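# Tighten shutter spring one third turn and bolt wheel

## Task

The shutter spring is too loose: rotate the tension wheel a third of a revolution in the tightening direction so it sits at the slot with the blue mark, then slide the locking bolt all the way in so the wheel stays put. It only counts if the wheel and bolt remain in that state on their own, without the robot holding them, when the scene is ended.

## Robot and tools

Robot. Two arms, left_arm and right_arm, each a six-joint arm with a two-finger parallel gripper. Both are reported and commanded in one scene frame: origin on the table surface midway between the arms, +x pointing out across the table, +z up, and left_arm on the +y side (base near (-0.035, +0.331, 0) m); right_arm's base is near (+0.031, -0.302, 0) m. The names left and right do not correspond to sides of any camera picture. On each gripper the fingers extend along its own +z axis and close along its y axis. The reported hand point lies between the finger pads, roughly 1 cm short of the fingertips.

The 16-number row. Every motion command uses one flat list of 16 numbers covering both arms, even if only one should move: left_arm first as x, y, z, qw, qx, qy, qz, opening, then right_arm with the same eight. x, y, z are an absolute target for the hand point in metres in the scene frame; the quaternion is an absolute target orientation, w first. Opening runs from -1 (closed) to +1 (fully open, 0.094 m). To keep an arm still, resend exactly the position and quaternion from the last result before it stopped, plus its intended opening, in every call; to keep a gripper's orientation, keep sending the same quaternion you chose rather than copying the drifting reported one. A target more than 0.6 m from the arm's last reported position along any gripper axis is refused and nothing is sent.

Tools.
- execute_actions: argument actions, a list holding at most one item. An empty list just returns the state. An item with rows (1 to 15 rows of 16 numbers) and optional steps (up to 15, default 15) runs that many control steps of 1/30 s, one row per step, repeating the final row if rows run out. An item with only steps (up to 300) is a wait counted from the previous result, so your reply time is included. Optional pictures (true/false) controls whether camera images come back.
- move: target is one 16-number row as above; speed in m/s, 0.002 to 0.5, default 0.25 (rotation capped at twice that in rad/s). Grippers travel straight toward their poses, arriving together, over 0.5 to 10 s; longer paths are cut off at 10 s. Openings are sent at the start. Paths ignore obstacles and the other arm. The result adds a move: line with the outcome (done, off_target, moving, held, fault) and active limits (paced = target clipped, held = a check blocked steps), plus each gripper's distance from its target.
- wait: seconds, 0 to 10; the robot gets no new command meanwhile.
- zoom_image: camera (cam_head_left, cam_head_right, cam_high, cam_low, cam_left_wrist, cam_right_wrist) and region [x0, y0, x1, y1] in pixels of that 504x504 image, origin top-left, at most 504 by 504.
- read_manual: optional section, only "licences"; returns URDF licence text, no motion.
- finished_scene: scene number; ends and grades the current scene irreversibly. Only call it once the wheel is at the blue slot and the bolt is fully in, with no arm holding anything in place.

How motion behaves. Each control step the commanded pose is clipped to within 70 mm and 16 degrees of the measured pose, then joints are driven by damped inverse kinematics, favouring position over orientation. After an action ends, an arm only continues to its last clipped pose, so read the result and send the remainder. Arms usually stop a centimetre or more from the target, mostly low, and the printed position is less accurate at long reach. Near full extension the gripper can overshoot speed and wander.

Results. The state line gives each gripper's position and quaternion (left_arm | right_arm). grip_measured is the finger opening on the command scale; the last Joint positions value is the opening in metres. Hand target shows where each gripper is being driven. A pose unreachable line or HELD marks steps where the clearance check altered or withheld your command. Joint torques are noisy and offset. FAULT lines mean an arm stopped; MOTOR HOT warns from 85 °C, and at 100 °C that arm drops everything and goes limp until it cools.

Gripping. Command an opening about 0.03 below grip_measured for a firm hold, less below for a lighter one. Pads push up to roughly 50-62 N, weaker on very thin parts, with a brief spike on first contact.

Cautions. Contacts are harder at higher speed and when the target lies further beyond the contact point, so approach the wheel and bolt slowly with targets just past them. Do not let the arms collide or press on each other. Do not knock or drop anything off the table. Avoid slips, slams and heavy shoves. Expect occasional brief tugs on held parts or pushes on loose ones. Don't hold loads longer than needed, to limit motor heating.

Each tool is called after "Call:" by a JSON object that holds its "fn" and its "kwargs".

## Session

Call:
{"fn": "execute_actions", "kwargs": {"actions": []}}

Scene clock: 0.00 s of 5400.00 s.
left_arm: end_effector_position=(+0.3018, +0.6949, +0.3617) grip_measured=+1.000 end_effector_quat_wxyz=(+0.723, +0.134, +0.677, -0.035) | right_arm: end_effector_position=(+0.2082, -0.5747, +0.3588) grip_measured=+1.000 end_effector_quat_wxyz=(+0.003, -0.366, +0.844, -0.392)
Joint positions: left_arm=[ 1.105  1.423  0.922  0.803  1.409 -0.151  0.094] | right_arm=[-0.807  0.72   0.982 -1.045  0.186 -1.791  0.094]
Joint velocities: left_arm=[-0.015  0.005  0.002  0.012  0.022  0.066  0.   ] | right_arm=[ 0.005  0.005 -0.002  0.002  0.007 -0.037  0.   ]
Joint torques (N m, as the arm reports them, + toward a larger angle): no reading
Motor temperatures (°C, as the motors report them): left_arm=[28 28 28 27 29 29] | right_arm=[30 28 30 29 27 28]
Hand target (left_arm): +0.303, +0.698, +0.375; +0.725, +0.145, +0.673, -0.023
Hand target (right_arm): +0.210, -0.576, +0.373; +0.006, -0.362, +0.840, -0.404

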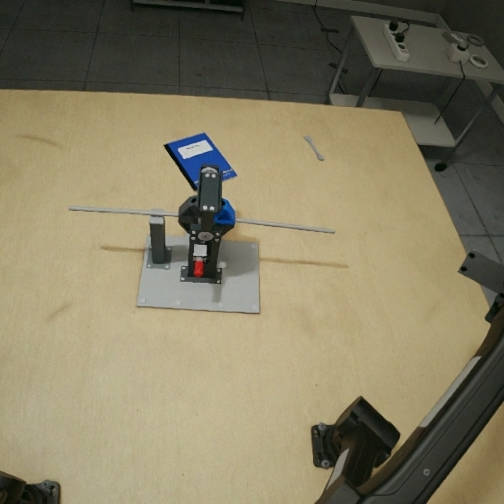

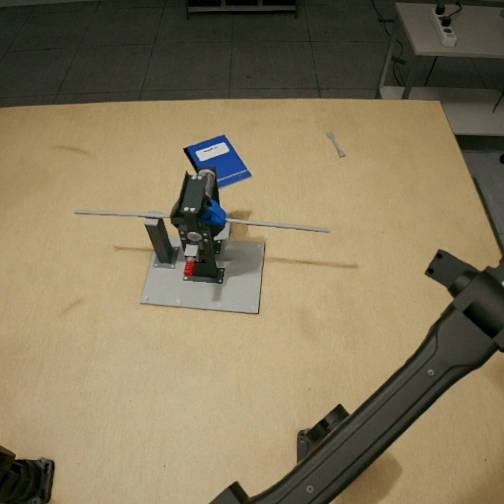

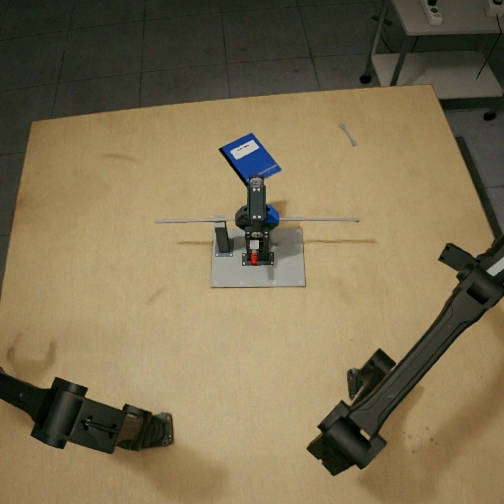

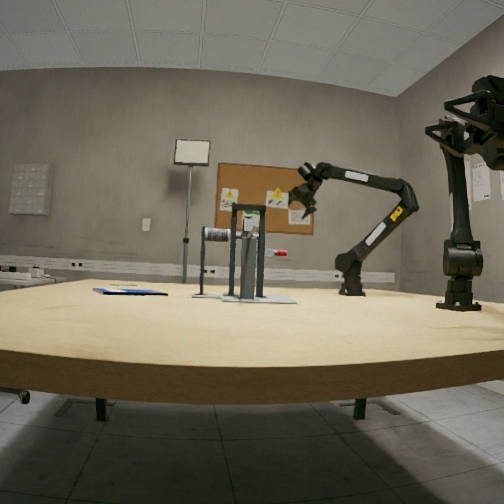

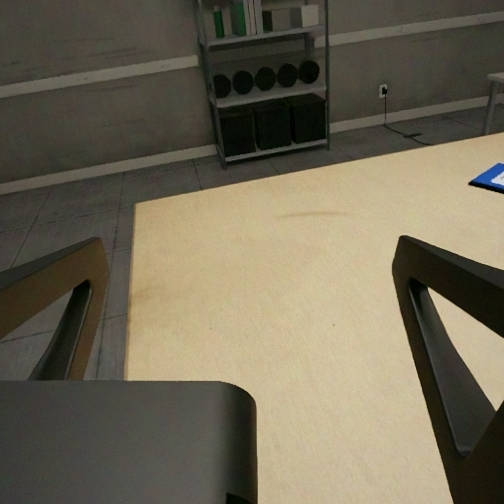

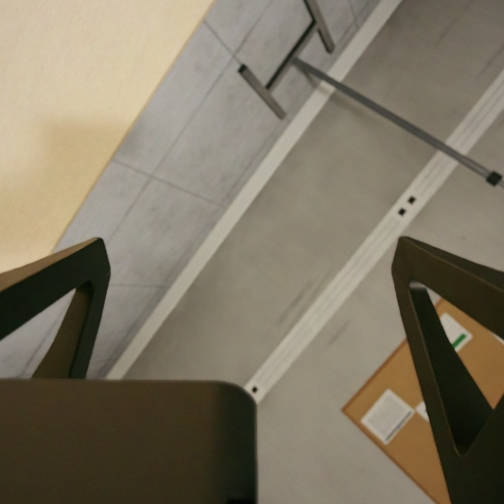

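Call:
{"fn": "zoom_image", "kwargs": {"camera": "cam_head_left", "region": [120,150,290,320]}}

Call:
{"fn": "zoom_image", "kwargs": {"camera": "cam_head_right", "region": [120,150,290,320]}}

Call:
{"fn": "zoom_image", "kwargs": {"camera": "cam_low", "region": [180,190,310,320]}}

Region (120, 150, 290, 320) of cam_head_left's 504x504 image, scaled by 2.965, with more detail than that image has.

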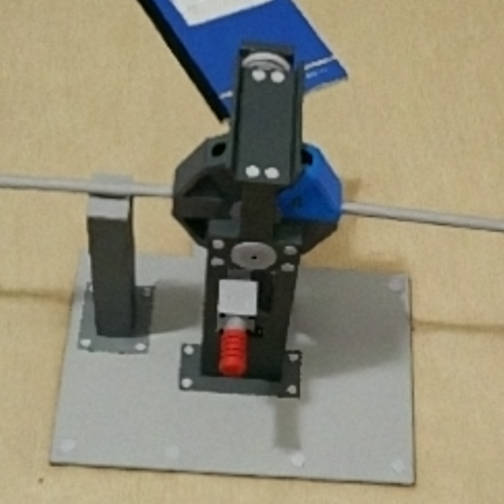

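Region (120, 150, 290, 320) of cam_head_right's 504x504 image, scaled by 2.965, with more detail than that image has.

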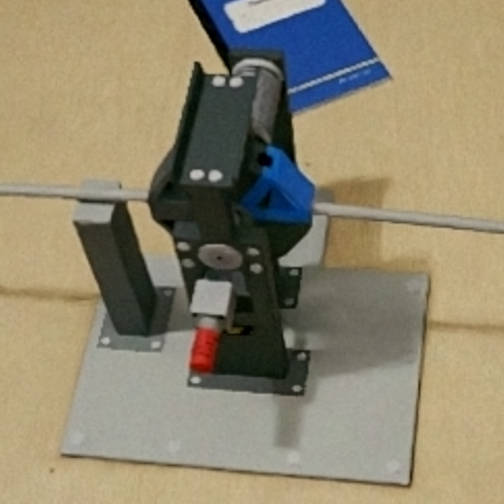

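Region (180, 190, 310, 320) of cam_low's 504x504 image, scaled by 3.877, with more detail than that image has.

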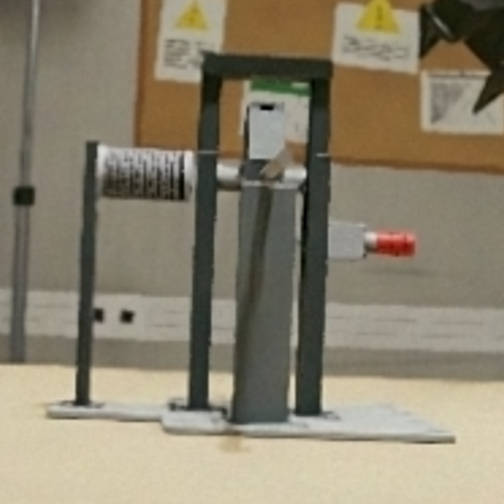

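Call:
{"fn": "move", "kwargs": {"target": [0.25,0.2,0.3,0.707,0,0.707,0,1,0.25,-0.08,0.27,0.707,0,0.707,0,1], "speed": 0.4}}

Scene clock: 16.60 s of 5400.00 s.
left_arm: end_effector_position=(+0.2416, +0.1906, +0.2913) grip_measured=+1.000 end_effector_quat_wxyz=(+0.698, +0.011, +0.716, +0.003) | right_arm: end_effector_position=(+0.2414, -0.1458, +0.2751) grip_measured=+1.000 end_effector_quat_wxyz=(+0.636, -0.108, +0.755, -0.118)
Joint positions: left_arm=[-0.988  0.518  0.311  0.166 -0.909 -0.012  0.094] | right_arm=[ 1.418  0.538  0.454 -0.616  1.313  0.357  0.094]
Joint velocities: left_arm=[-0.005  0.005  0.017 -0.012 -0.007 -0.066  0.   ] | right_arm=[-0.015 -0.015  0.007 -0.007 -0.11  -0.022  0.   ]
Joint torques (N m, as the arm reports them, + toward a larger angle): left_arm=[ 0.88  0.29 12.63  1.99 -0.08 -0.12] | right_arm=[-0.58  0.95 11.28  0.23  0.35  0.1 ]
Motor temperatures (°C, as the motors report them): left_arm=[28 29 33 27 29 29] | right_arm=[30 29 37 30 27 28]
Hand target (left_arm): +0.243, +0.192, +0.307; +0.708, -0.008, +0.706, -0.009
Hand target (right_arm): +0.242, -0.147, +0.278; +0.634, -0.110, +0.755, -0.122
Off the commanded pose (left_arm): 0.015 m, 2 deg.
Off the commanded pose (right_arm): 0.067 m, 21 deg; orientation clipped at the last step of the last action.
After step 90, 10.73 s passed at rest.
move: held (right_arm), off_target (left_arm); limits=paced,held; held on 20 of 86 steps (right_arm), including the last (right_arm)
pose unreachable (right arm): on one or more control steps of this call this arm could not follow its commanded pose, so it was not sent that pose on those steps. On the call's last step it was still not sent that pose. It may still have moved: this result reports where it is.
cause: the commanded pose would bring two parts of the arm too close to each other (its wrist (the part past joint 4) and its wrist camera, with joints 5 (wrist yaw) and 6 (wrist roll) between them).

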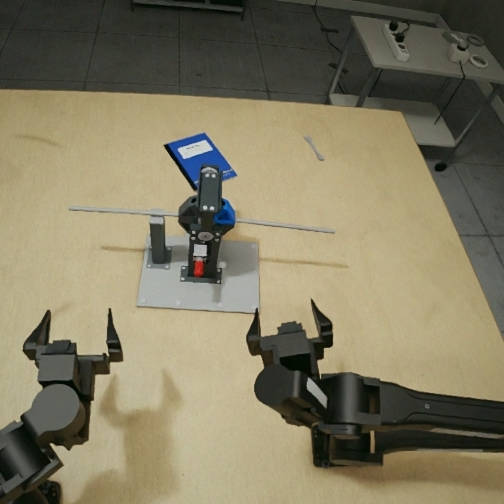

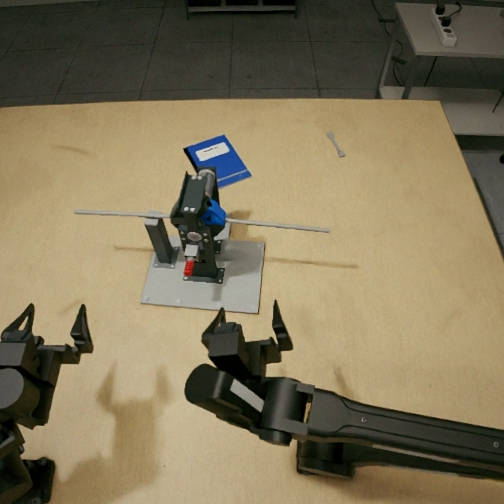

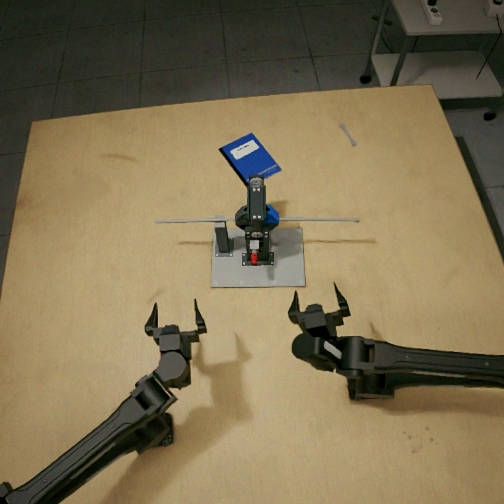

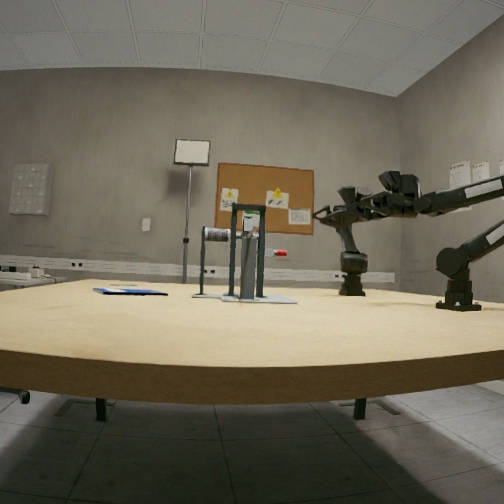

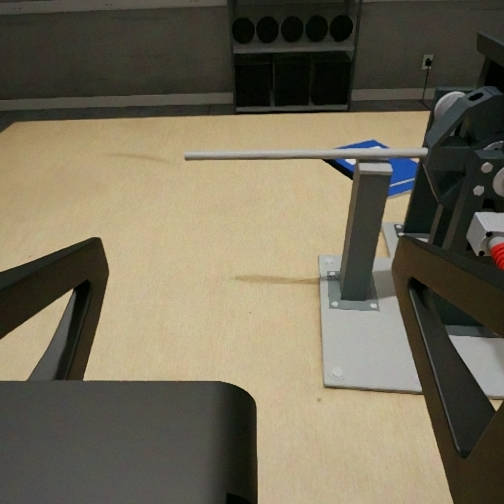

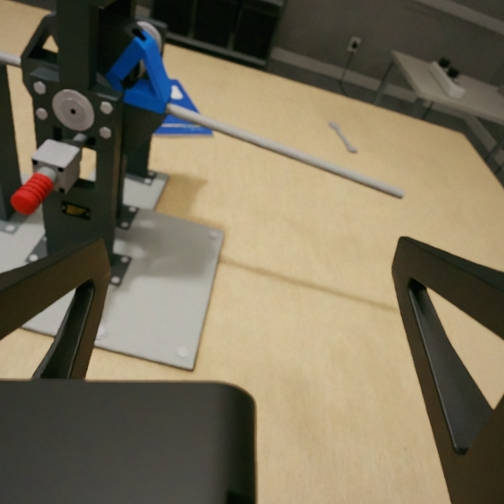

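Call:
{"fn": "move", "kwargs": {"target": [0.27,-0.02,0.24,0.383,0,0.924,0,0.2,0.38,-0.26,0.2,0.5,0.5,0.5,0.5,1], "speed": 0.3}}

Scene clock: 29.00 s of 5400.00 s.
left_arm: end_effector_position=(+0.2624, -0.0068, +0.2156) grip_measured=+0.202 end_effector_quat_wxyz=(+0.374, +0.007, +0.927, +0.012) | right_arm: end_effector_position=(+0.3763, -0.2583, +0.1917) grip_measured=+1.000 end_effector_quat_wxyz=(+0.486, +0.511, +0.511, +0.492)
Joint positions: left_arm=[-1.155  1.308  1.026 -0.884 -0.671 -0.93   0.056] | right_arm=[0.335 0.844 0.11  0.69  0.241 1.587 0.094]
Joint velocities: left_arm=[-0.015 -0.015  0.007 -0.012 -0.037 -0.022  0.   ] | right_arm=[-0.015  0.005  0.002 -0.002  0.051 -0.007  0.   ]
Joint torques (N m, as the arm reports them, + toward a larger angle): left_arm=[-0.08 -8.44 15.06 -0.02 -0.27 -0.13] | right_arm=[-1.19 -0.15  8.87  2.41 -0.16  0.08]
Motor temperatures (°C, as the motors report them): left_arm=[28 29 36 27 29 29] | right_arm=[30 29 38 30 27 28]
Hand target (left_arm): +0.267, -0.024, +0.234; +0.379, +0.001, +0.925, -0.005
Hand target (right_arm): +0.377, -0.261, +0.196; +0.489, +0.512, +0.499, +0.500
Off the commanded pose (left_arm): 0.029 m, 2 deg.
Off the commanded pose (right_arm): 0.009 m, 3 deg.
After step 90, 5.63 s passed at rest.
move: off_target (left_arm, right_arm)

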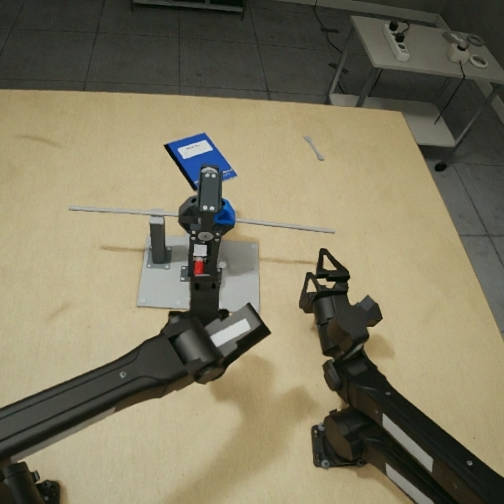

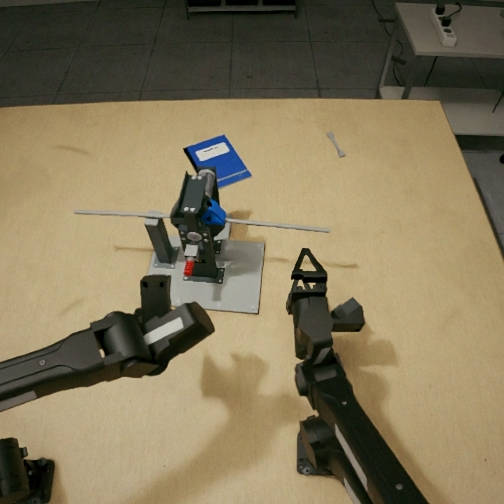

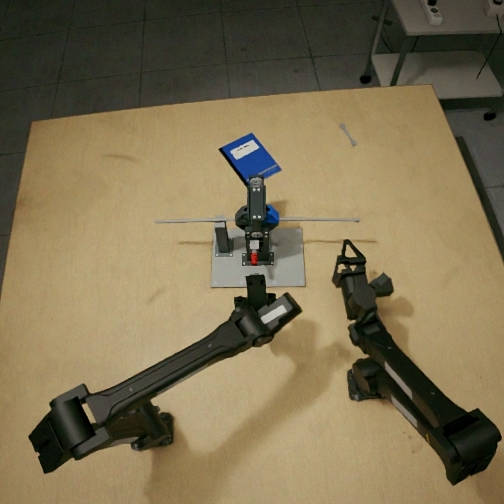

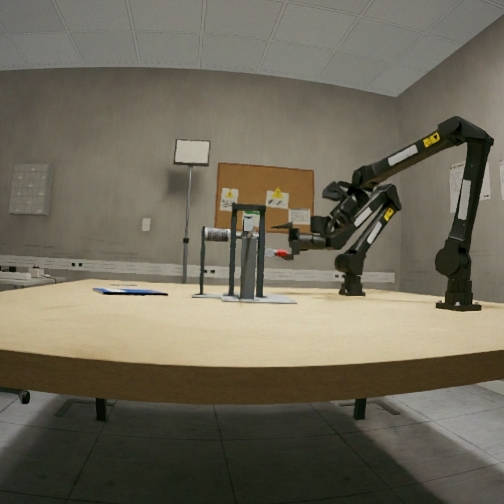

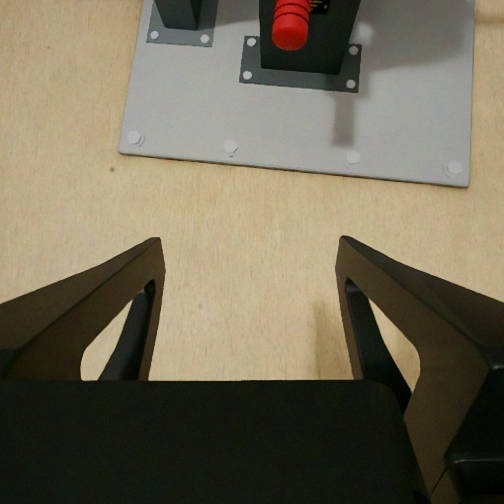

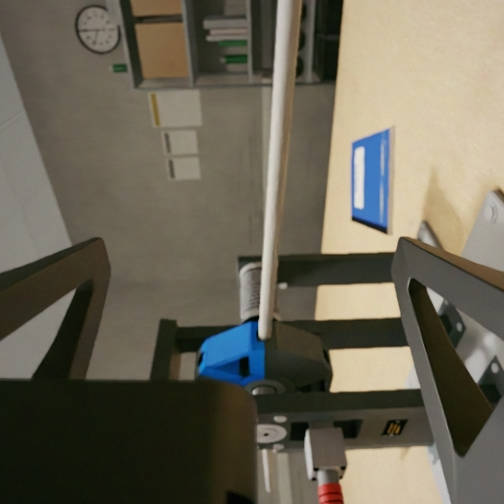

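Call:
{"fn": "move", "kwargs": {"target": [0.385,-0.034,0.18,0.383,0.04,0.924,-0.017,0.2,0.46,-0.26,0.187,0.522,0.522,0.478,0.478,0.3], "speed": 0.15}}

Call:
{"fn": "zoom_image", "kwargs": {"camera": "cam_low", "region": [220,180,340,300]}}

Scene clock: 33.83 s of 5400.00 s.
left_arm: end_effector_position=(+0.3691, -0.0152, +0.1592) grip_measured=+0.202 end_effector_quat_wxyz=(+0.367, +0.043, +0.929, +0.002) | right_arm: end_effector_position=(+0.4481, -0.2567, +0.1695) grip_measured=+0.303 end_effector_quat_wxyz=(+0.505, +0.530, +0.495, +0.468)
Joint positions: left_arm=[-0.939  1.5    1.052 -0.56  -0.528 -0.622  0.056] | right_arm=[0.322 1.306 0.256 0.996 0.306 1.583 0.061]
Joint velocities: left_arm=[ 0.015  0.005 -0.012  0.017  0.022  0.007  0.   ] | right_arm=[-0.005 -0.005 -0.007  0.012 -0.007 -0.037 -0.   ]
Joint torques (N m, as the arm reports them, + toward a larger angle): left_arm=[  0.75 -12.08  14.76   1.45  -0.15   0.05] | right_arm=[-1.52 -4.76  9.2   2.41  0.08 -0.04]
Motor temperatures (°C, as the motors report them): left_arm=[28 29 37 27 29 29] | right_arm=[30 29 38 30 27 28]
Hand target (left_arm): +0.385, -0.033, +0.180; +0.385, +0.041, +0.922, -0.017
Hand target (right_arm): +0.459, -0.261, +0.187; +0.521, +0.522, +0.477, +0.477
Off the commanded pose (left_arm): 0.032 m, 3 deg.
Off the commanded pose (right_arm): 0.021 m, 3 deg.
After step 90, 0.53 s passed at rest.
move: off_target (left_arm, right_arm)

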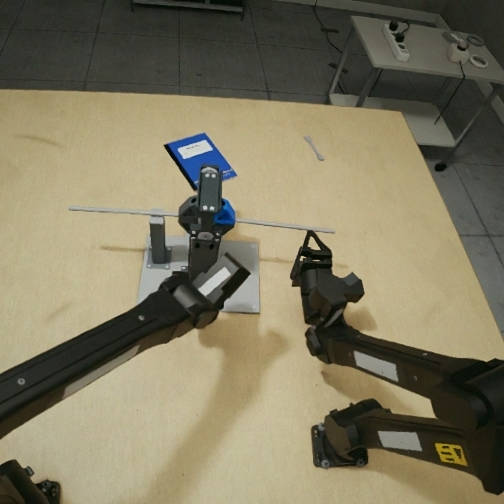

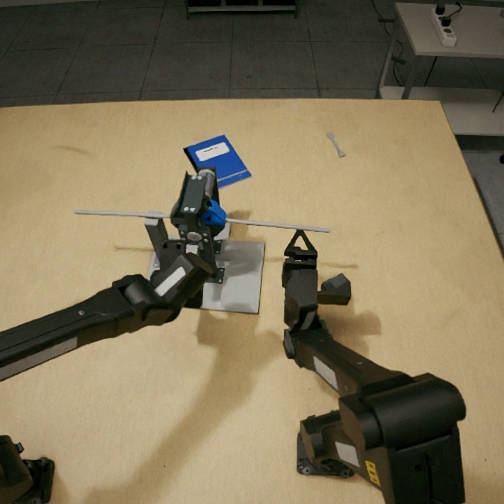

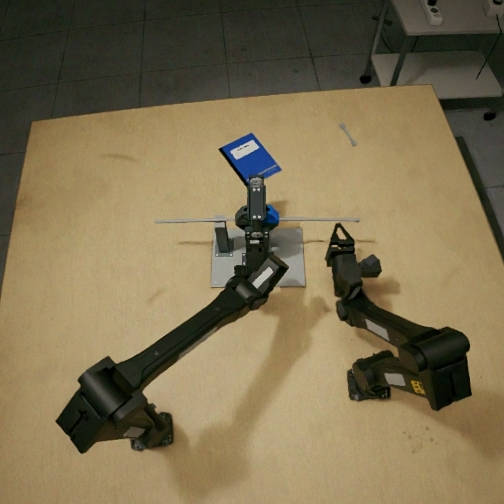

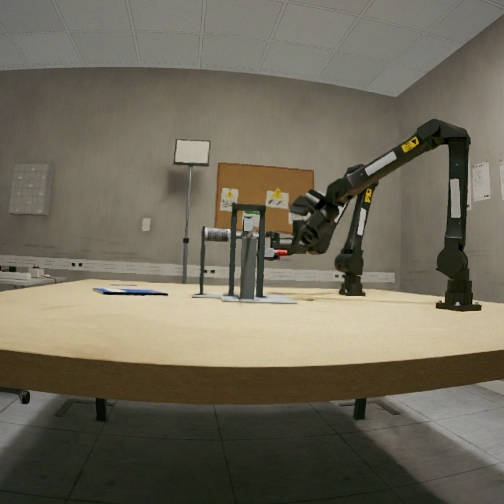

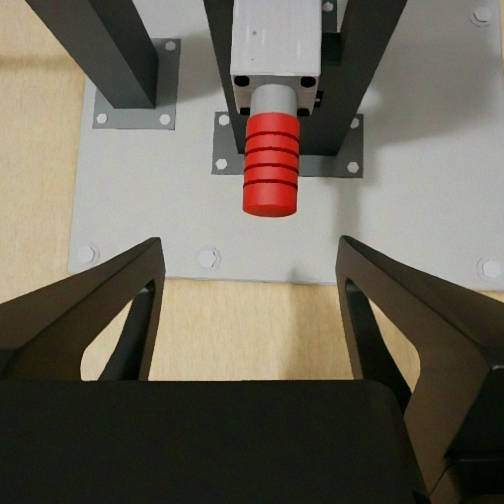

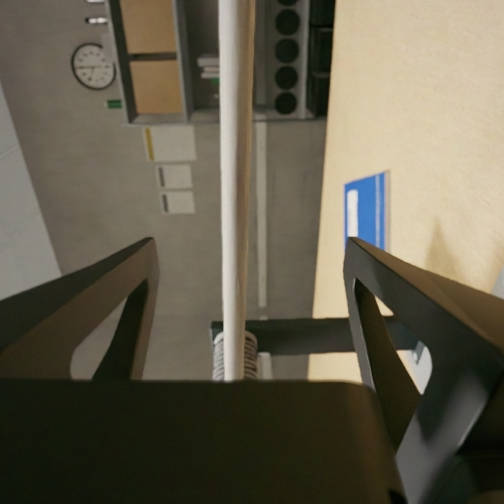

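Region (220, 180, 340, 300) of cam_low's 504x504 image, scaled by 4.200, with more detail than that image has.

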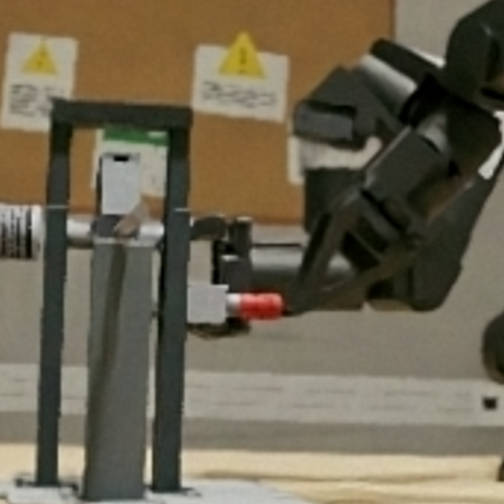

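Call:
{"fn": "move", "kwargs": {"target": [0.415,-0.043,0.173,0.383,0.04,0.924,-0.017,0.2,0.497,-0.265,0.193,0.522,0.522,0.478,0.478,-0.3], "speed": 0.08}}

Scene clock: 37.30 s of 5400.00 s.
left_arm: end_effector_position=(+0.3956, -0.0281, +0.1584) grip_measured=+0.202 end_effector_quat_wxyz=(+0.369, +0.045, +0.928, -0.003) | right_arm: end_effector_position=(+0.4862, -0.2620, +0.1805) grip_measured=-0.297 end_effector_quat_wxyz=(+0.511, +0.528, +0.486, +0.473)
Joint positions: left_arm=[-0.911  1.562  1.116 -0.539 -0.507 -0.591  0.056] | right_arm=[0.279 1.382 0.354 0.996 0.271 1.583 0.033]
Joint velocities: left_arm=[-0.015 -0.005  0.007  0.002  0.022  0.022 -0.001] | right_arm=[-0.005 -0.015 -0.002 -0.002 -0.022  0.022  0.001]
Joint torques (N m, as the arm reports them, + toward a larger angle): left_arm=[  1.17 -12.26  14.61   1.39  -0.13   0.03] | right_arm=[-1.42 -5.43  9.46  1.79 -0.21 -0.06]
Motor temperatures (°C, as the motors report them): left_arm=[28 29 38 27 29 29] | right_arm=[30 29 38 30 27 28]
Hand target (left_arm): +0.414, -0.042, +0.173; +0.383, +0.040, +0.923, -0.017
Hand target (right_arm): +0.497, -0.265, +0.192; +0.521, +0.522, +0.477, +0.477
Off the commanded pose (left_arm): 0.028 m, 2 deg.
Off the commanded pose (right_arm): 0.017 m, 2 deg.
move: off_target (left_arm, right_arm)

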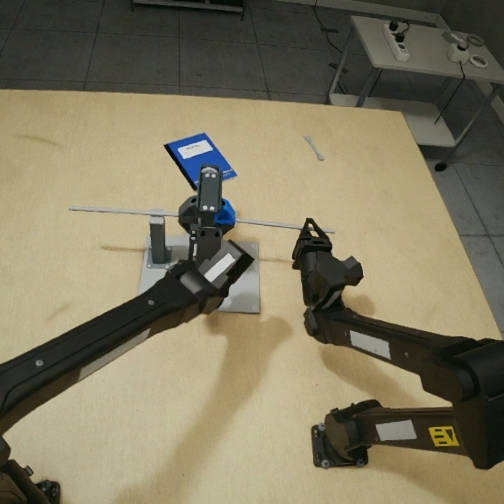

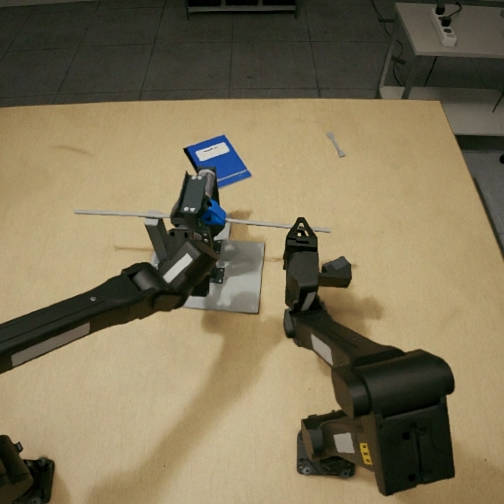

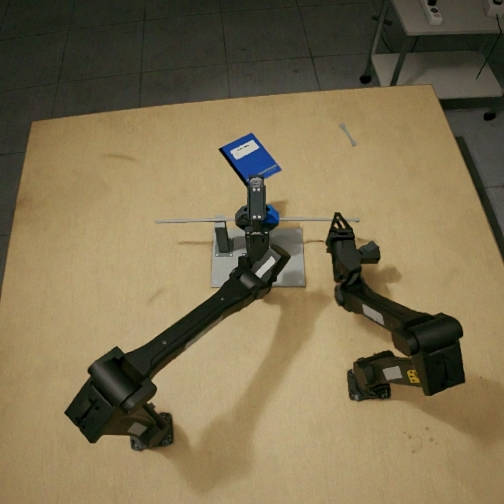

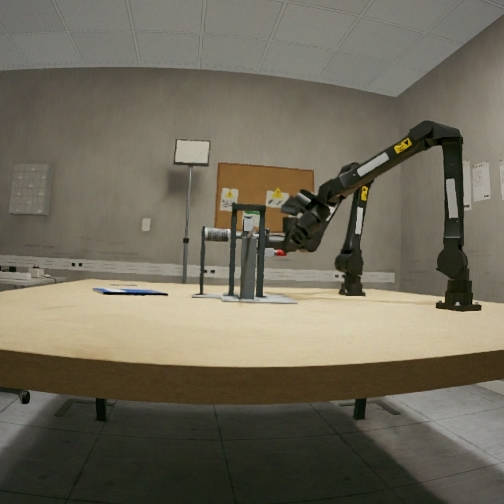

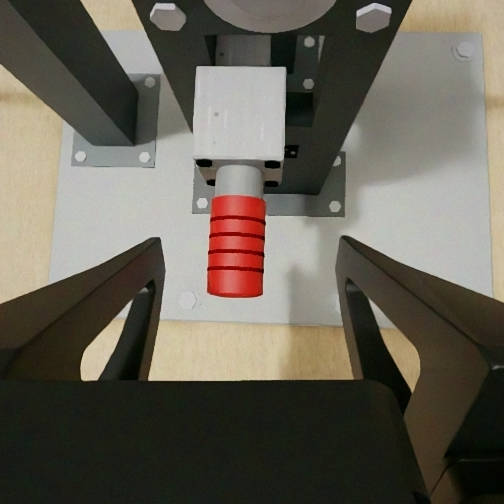

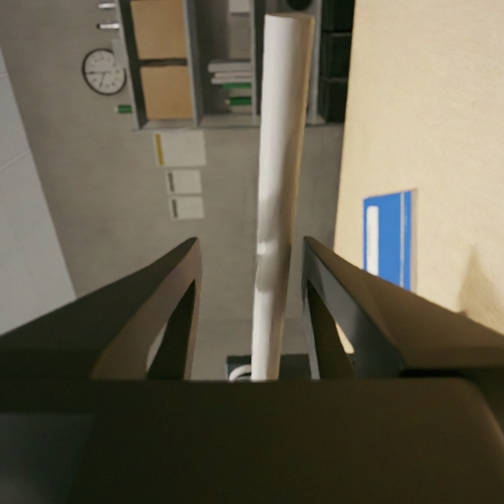

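Call:
{"fn": "move", "kwargs": {"target": [0.418,-0.038,0.158,0.383,0.04,0.924,-0.017,0.0,0.497,-0.265,0.185,0.522,0.522,0.478,0.478,-0.5], "speed": 0.05}}

Call:
{"fn": "move", "kwargs": {"target": [0.418,-0.038,0.158,0.383,0.04,0.924,-0.017,-0.7,0.497,-0.265,0.185,0.522,0.522,0.478,0.478,-0.85], "speed": 0.05}}

Scene clock: 43.37 s of 5400.00 s.
left_arm: end_effector_position=(+0.4053, -0.0299, +0.1536) grip_measured=+0.002 end_effector_quat_wxyz=(+0.375, +0.042, +0.926, -0.010) | right_arm: end_effector_position=(+0.4877, -0.2617, +0.1720) grip_measured=-0.497 end_effector_quat_wxyz=(+0.509, +0.530, +0.489, +0.469)
Joint positions: left_arm=[-0.898  1.58   1.116 -0.496 -0.498 -0.58   0.047] | right_arm=[0.279 1.412 0.354 1.015 0.271 1.582 0.024]
Joint velocities: left_arm=[-0.015 -0.005 -0.002  0.007 -0.007  0.051 -0.   ] | right_arm=[-0.005 -0.015  0.007 -0.012  0.007 -0.022 -0.   ]
Joint torques (N m, as the arm reports them, + toward a larger angle): left_arm=[  0.95 -12.24  12.34   1.58  -0.13   0.06] | right_arm=[-1.5  -6.07  8.67  2.45 -0.2  -0.06]
Motor temperatures (°C, as the motors report them): left_arm=[28 30 38 27 29 29] | right_arm=[30 29 38 30 27 28]
Hand target (left_arm): +0.417, -0.038, +0.158; +0.383, +0.040, +0.923, -0.017
Hand target (right_arm): +0.497, -0.265, +0.185; +0.521, +0.522, +0.478, +0.477
Off the commanded pose (left_arm): 0.016 m, 1 deg.
Off the commanded pose (right_arm): 0.016 m, 2 deg.
After step 90, 2.17 s passed at rest.
move: off_target (left_arm, right_arm)

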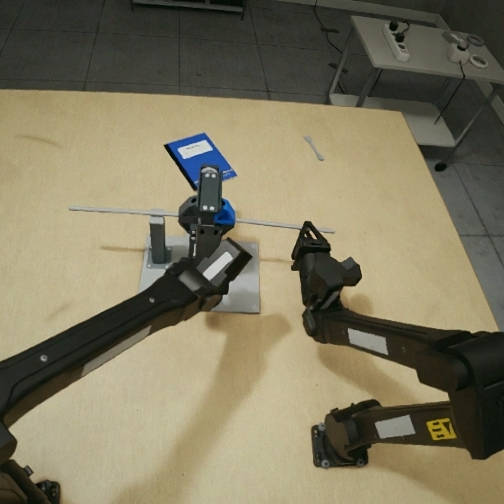

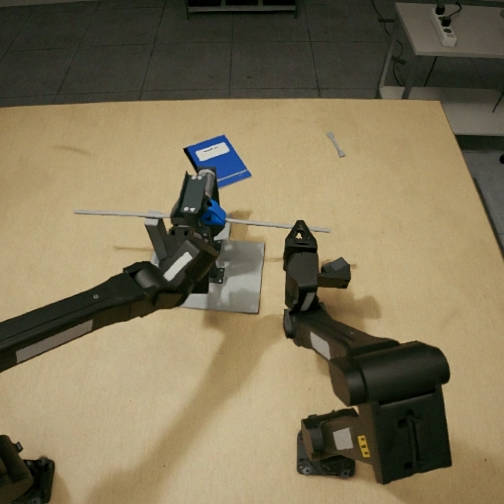

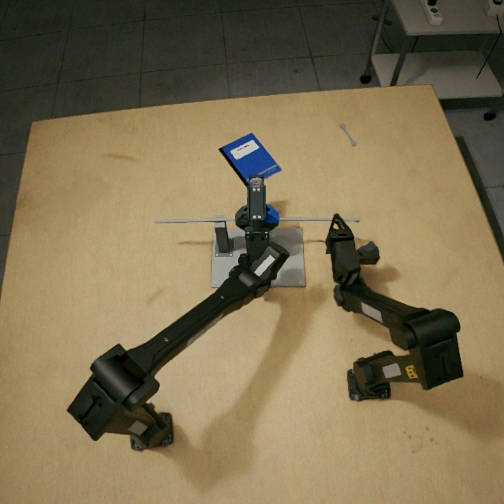

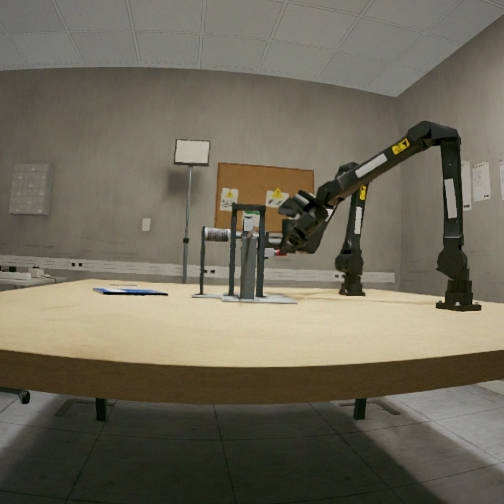

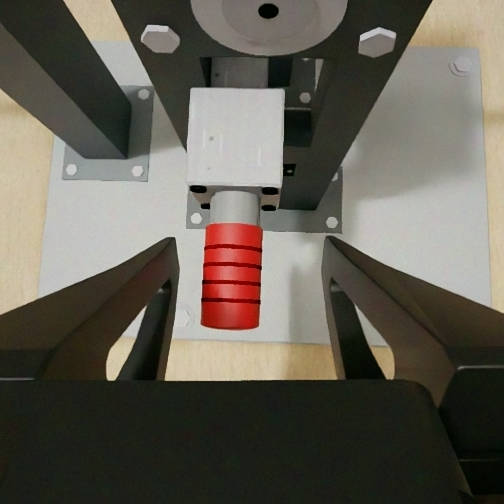

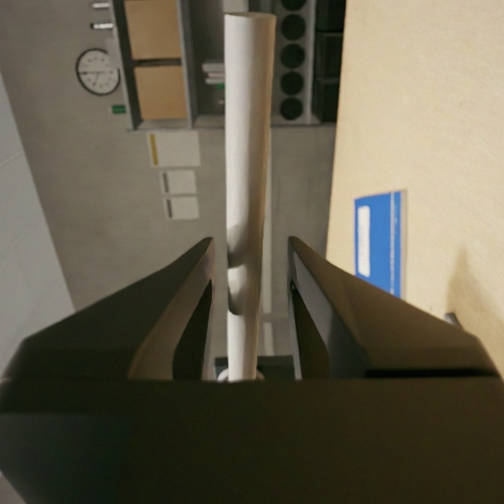

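Scene clock: 44.07 s of 5400.00 s.
left_arm: end_effector_position=(+0.4059, -0.0246, +0.1526) grip_measured=-0.655 end_effector_quat_wxyz=(+0.375, +0.050, +0.926, +0.001) | right_arm: end_effector_position=(+0.4876, -0.2618, +0.1737) grip_measured=-0.823 end_effector_quat_wxyz=(+0.509, +0.531, +0.486, +0.472)
Joint positions: left_arm=[-0.894  1.578  1.112 -0.501 -0.508 -0.557  0.016] | right_arm=[0.279 1.41  0.354 1.019 0.271 1.587 0.008]
Joint velocities: left_arm=[ 0.005  0.005 -0.022 -0.012 -0.095  0.022 -0.   ] | right_arm=[-0.005 -0.005  0.007 -0.002 -0.037 -0.051 -0.001]
Joint torques (N m, as the arm reports them, + toward a larger angle): left_arm=[  0.63 -12.23  12.57   1.76   0.23  -0.16] | right_arm=[-1.4  -5.67  8.78  2.34 -0.18 -0.12]
Motor temperatures (°C, as the motors report them): left_arm=[28 30 38 27 29 29] | right_arm=[30 29 38 30 27 28]
Hand target (left_arm): +0.417, -0.037, +0.158; +0.383, +0.040, +0.923, -0.017
Hand target (right_arm): +0.497, -0.265, +0.185; +0.522, +0.522, +0.477, +0.477
Off the commanded pose (left_arm): 0.019 m, 3 deg.
Off the commanded pose (right_arm): 0.015 m, 2 deg.
move: off_target (left_arm, right_arm)

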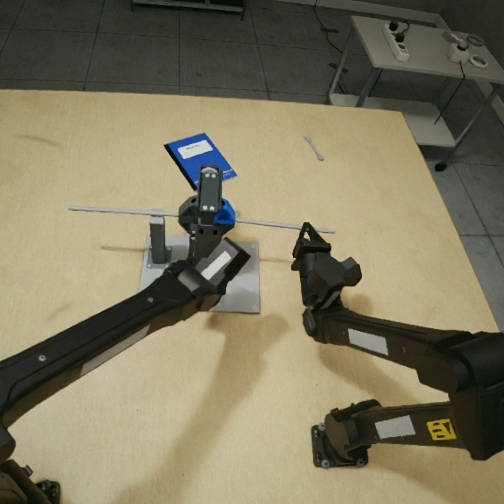

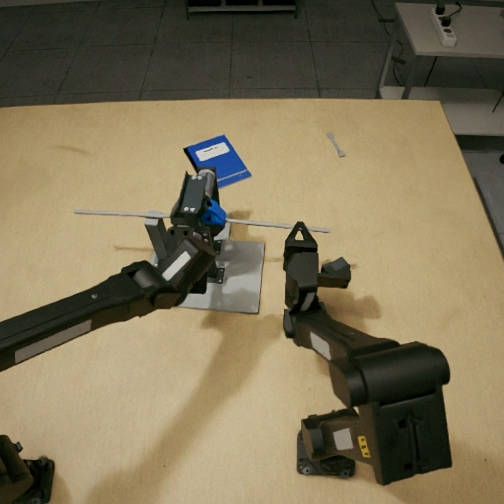

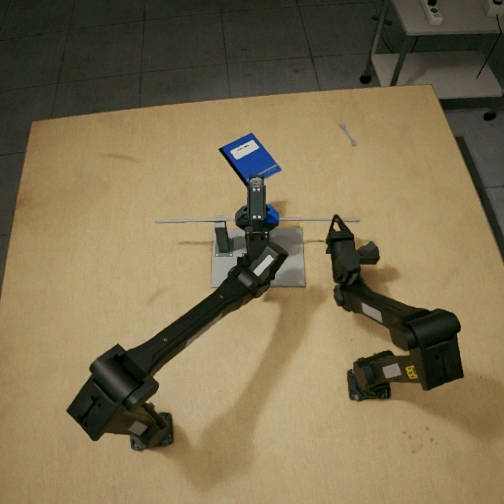

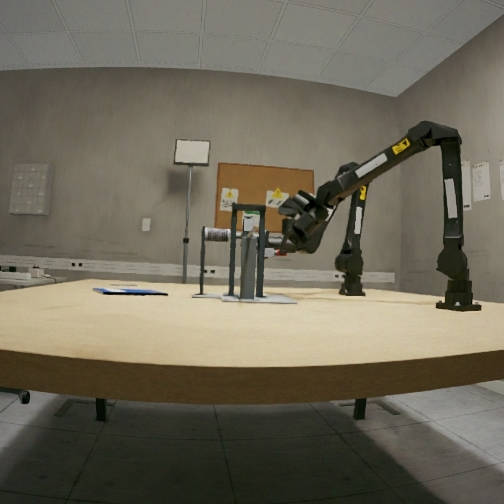

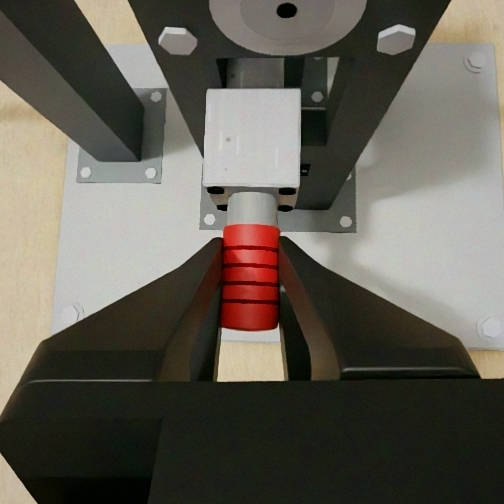

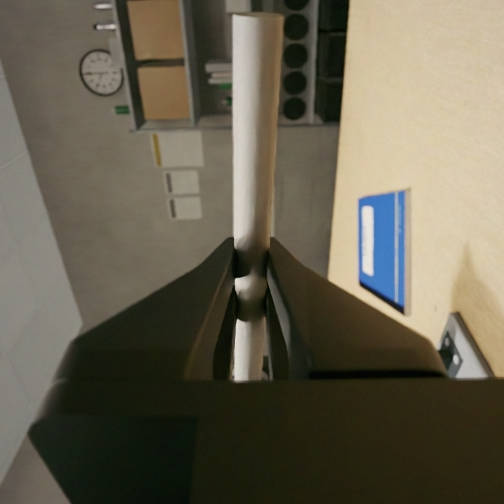

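Take the load with the right bar and pull the bolt.

Call:
{"fn": "move", "kwargs": {"target": [0.375,-0.025,0.156,0.383,0.04,0.924,-0.017,-0.7,0.495,-0.265,0.16,0.51,0.534,0.467,0.489,-0.87], "speed": 0.03}}

Scene clock: 47.10 s of 5400.00 s.
left_arm: end_effector_position=(+0.3918, -0.0230, +0.1526) grip_measured=-0.655 end_effector_quat_wxyz=(+0.385, +0.047, +0.922, -0.007) | right_arm: end_effector_position=(+0.4913, -0.2621, +0.1721) grip_measured=-0.823 end_effector_quat_wxyz=(+0.518, +0.523, +0.465, +0.492)
Joint positions: left_arm=[-0.915  1.545  1.063 -0.465 -0.523 -0.574  0.016] | right_arm=[0.277 1.489 0.354 1.156 0.272 1.597 0.008]
Joint velocities: left_arm=[-0.005 -0.005  0.002 -0.017 -0.125 -0.007  0.   ] | right_arm=[-0.015  0.005 -0.017 -0.022  0.051  0.007 -0.   ]
Joint torques (N m, as the arm reports them, + toward a larger angle): left_arm=[ -1.41 -16.     7.61   0.16  -0.24  -0.41] | right_arm=[-1.1  -4.72  6.18  1.35 -0.2   0.2 ]
Motor temperatures (°C, as the motors report them): left_arm=[28 30 38 27 29 29] | right_arm=[30 29 37 30 27 28]
Hand target (left_arm): +0.375, -0.025, +0.156; +0.382, +0.040, +0.923, -0.017
Hand target (right_arm): +0.494, -0.265, +0.160; +0.509, +0.534, +0.466, +0.488
Off the commanded pose (left_arm): 0.017 m, 1 deg.
Off the commanded pose (right_arm): 0.013 m, 2 deg.
move: off_target (left_arm, right_arm)

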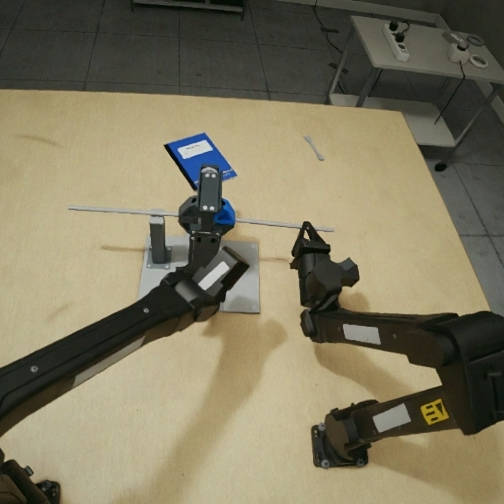

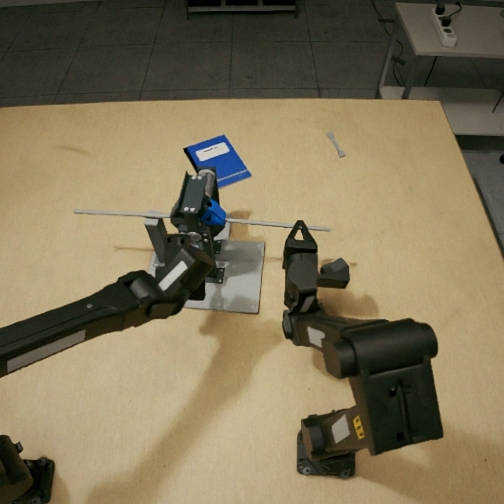

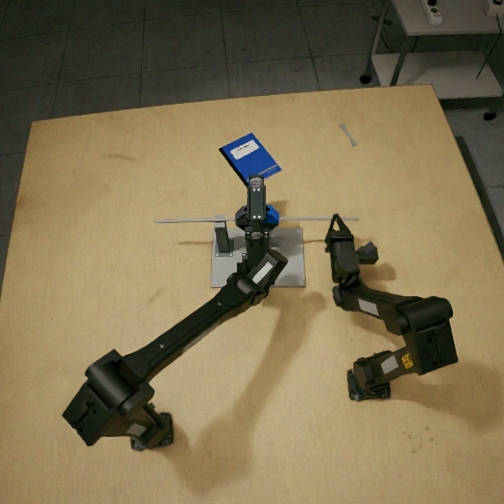

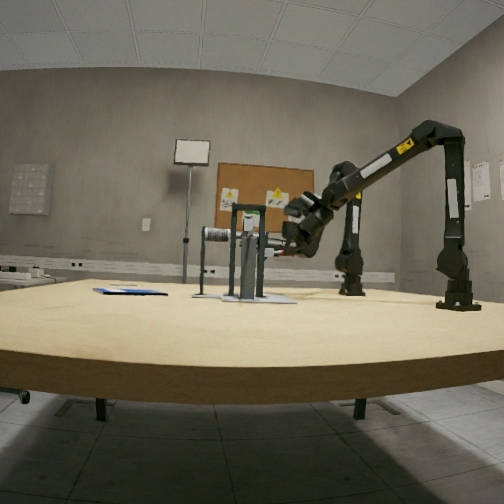

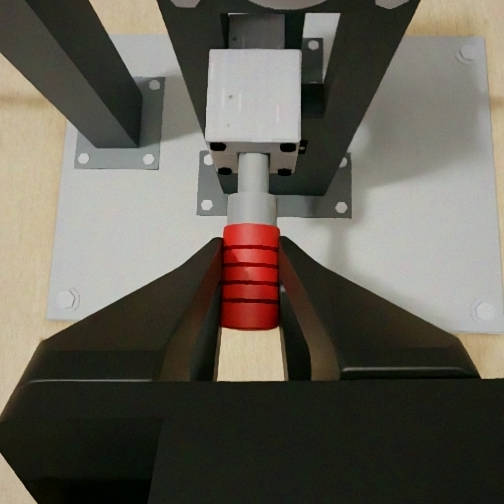

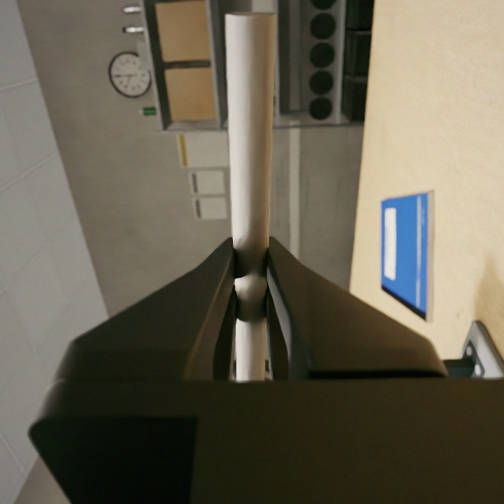

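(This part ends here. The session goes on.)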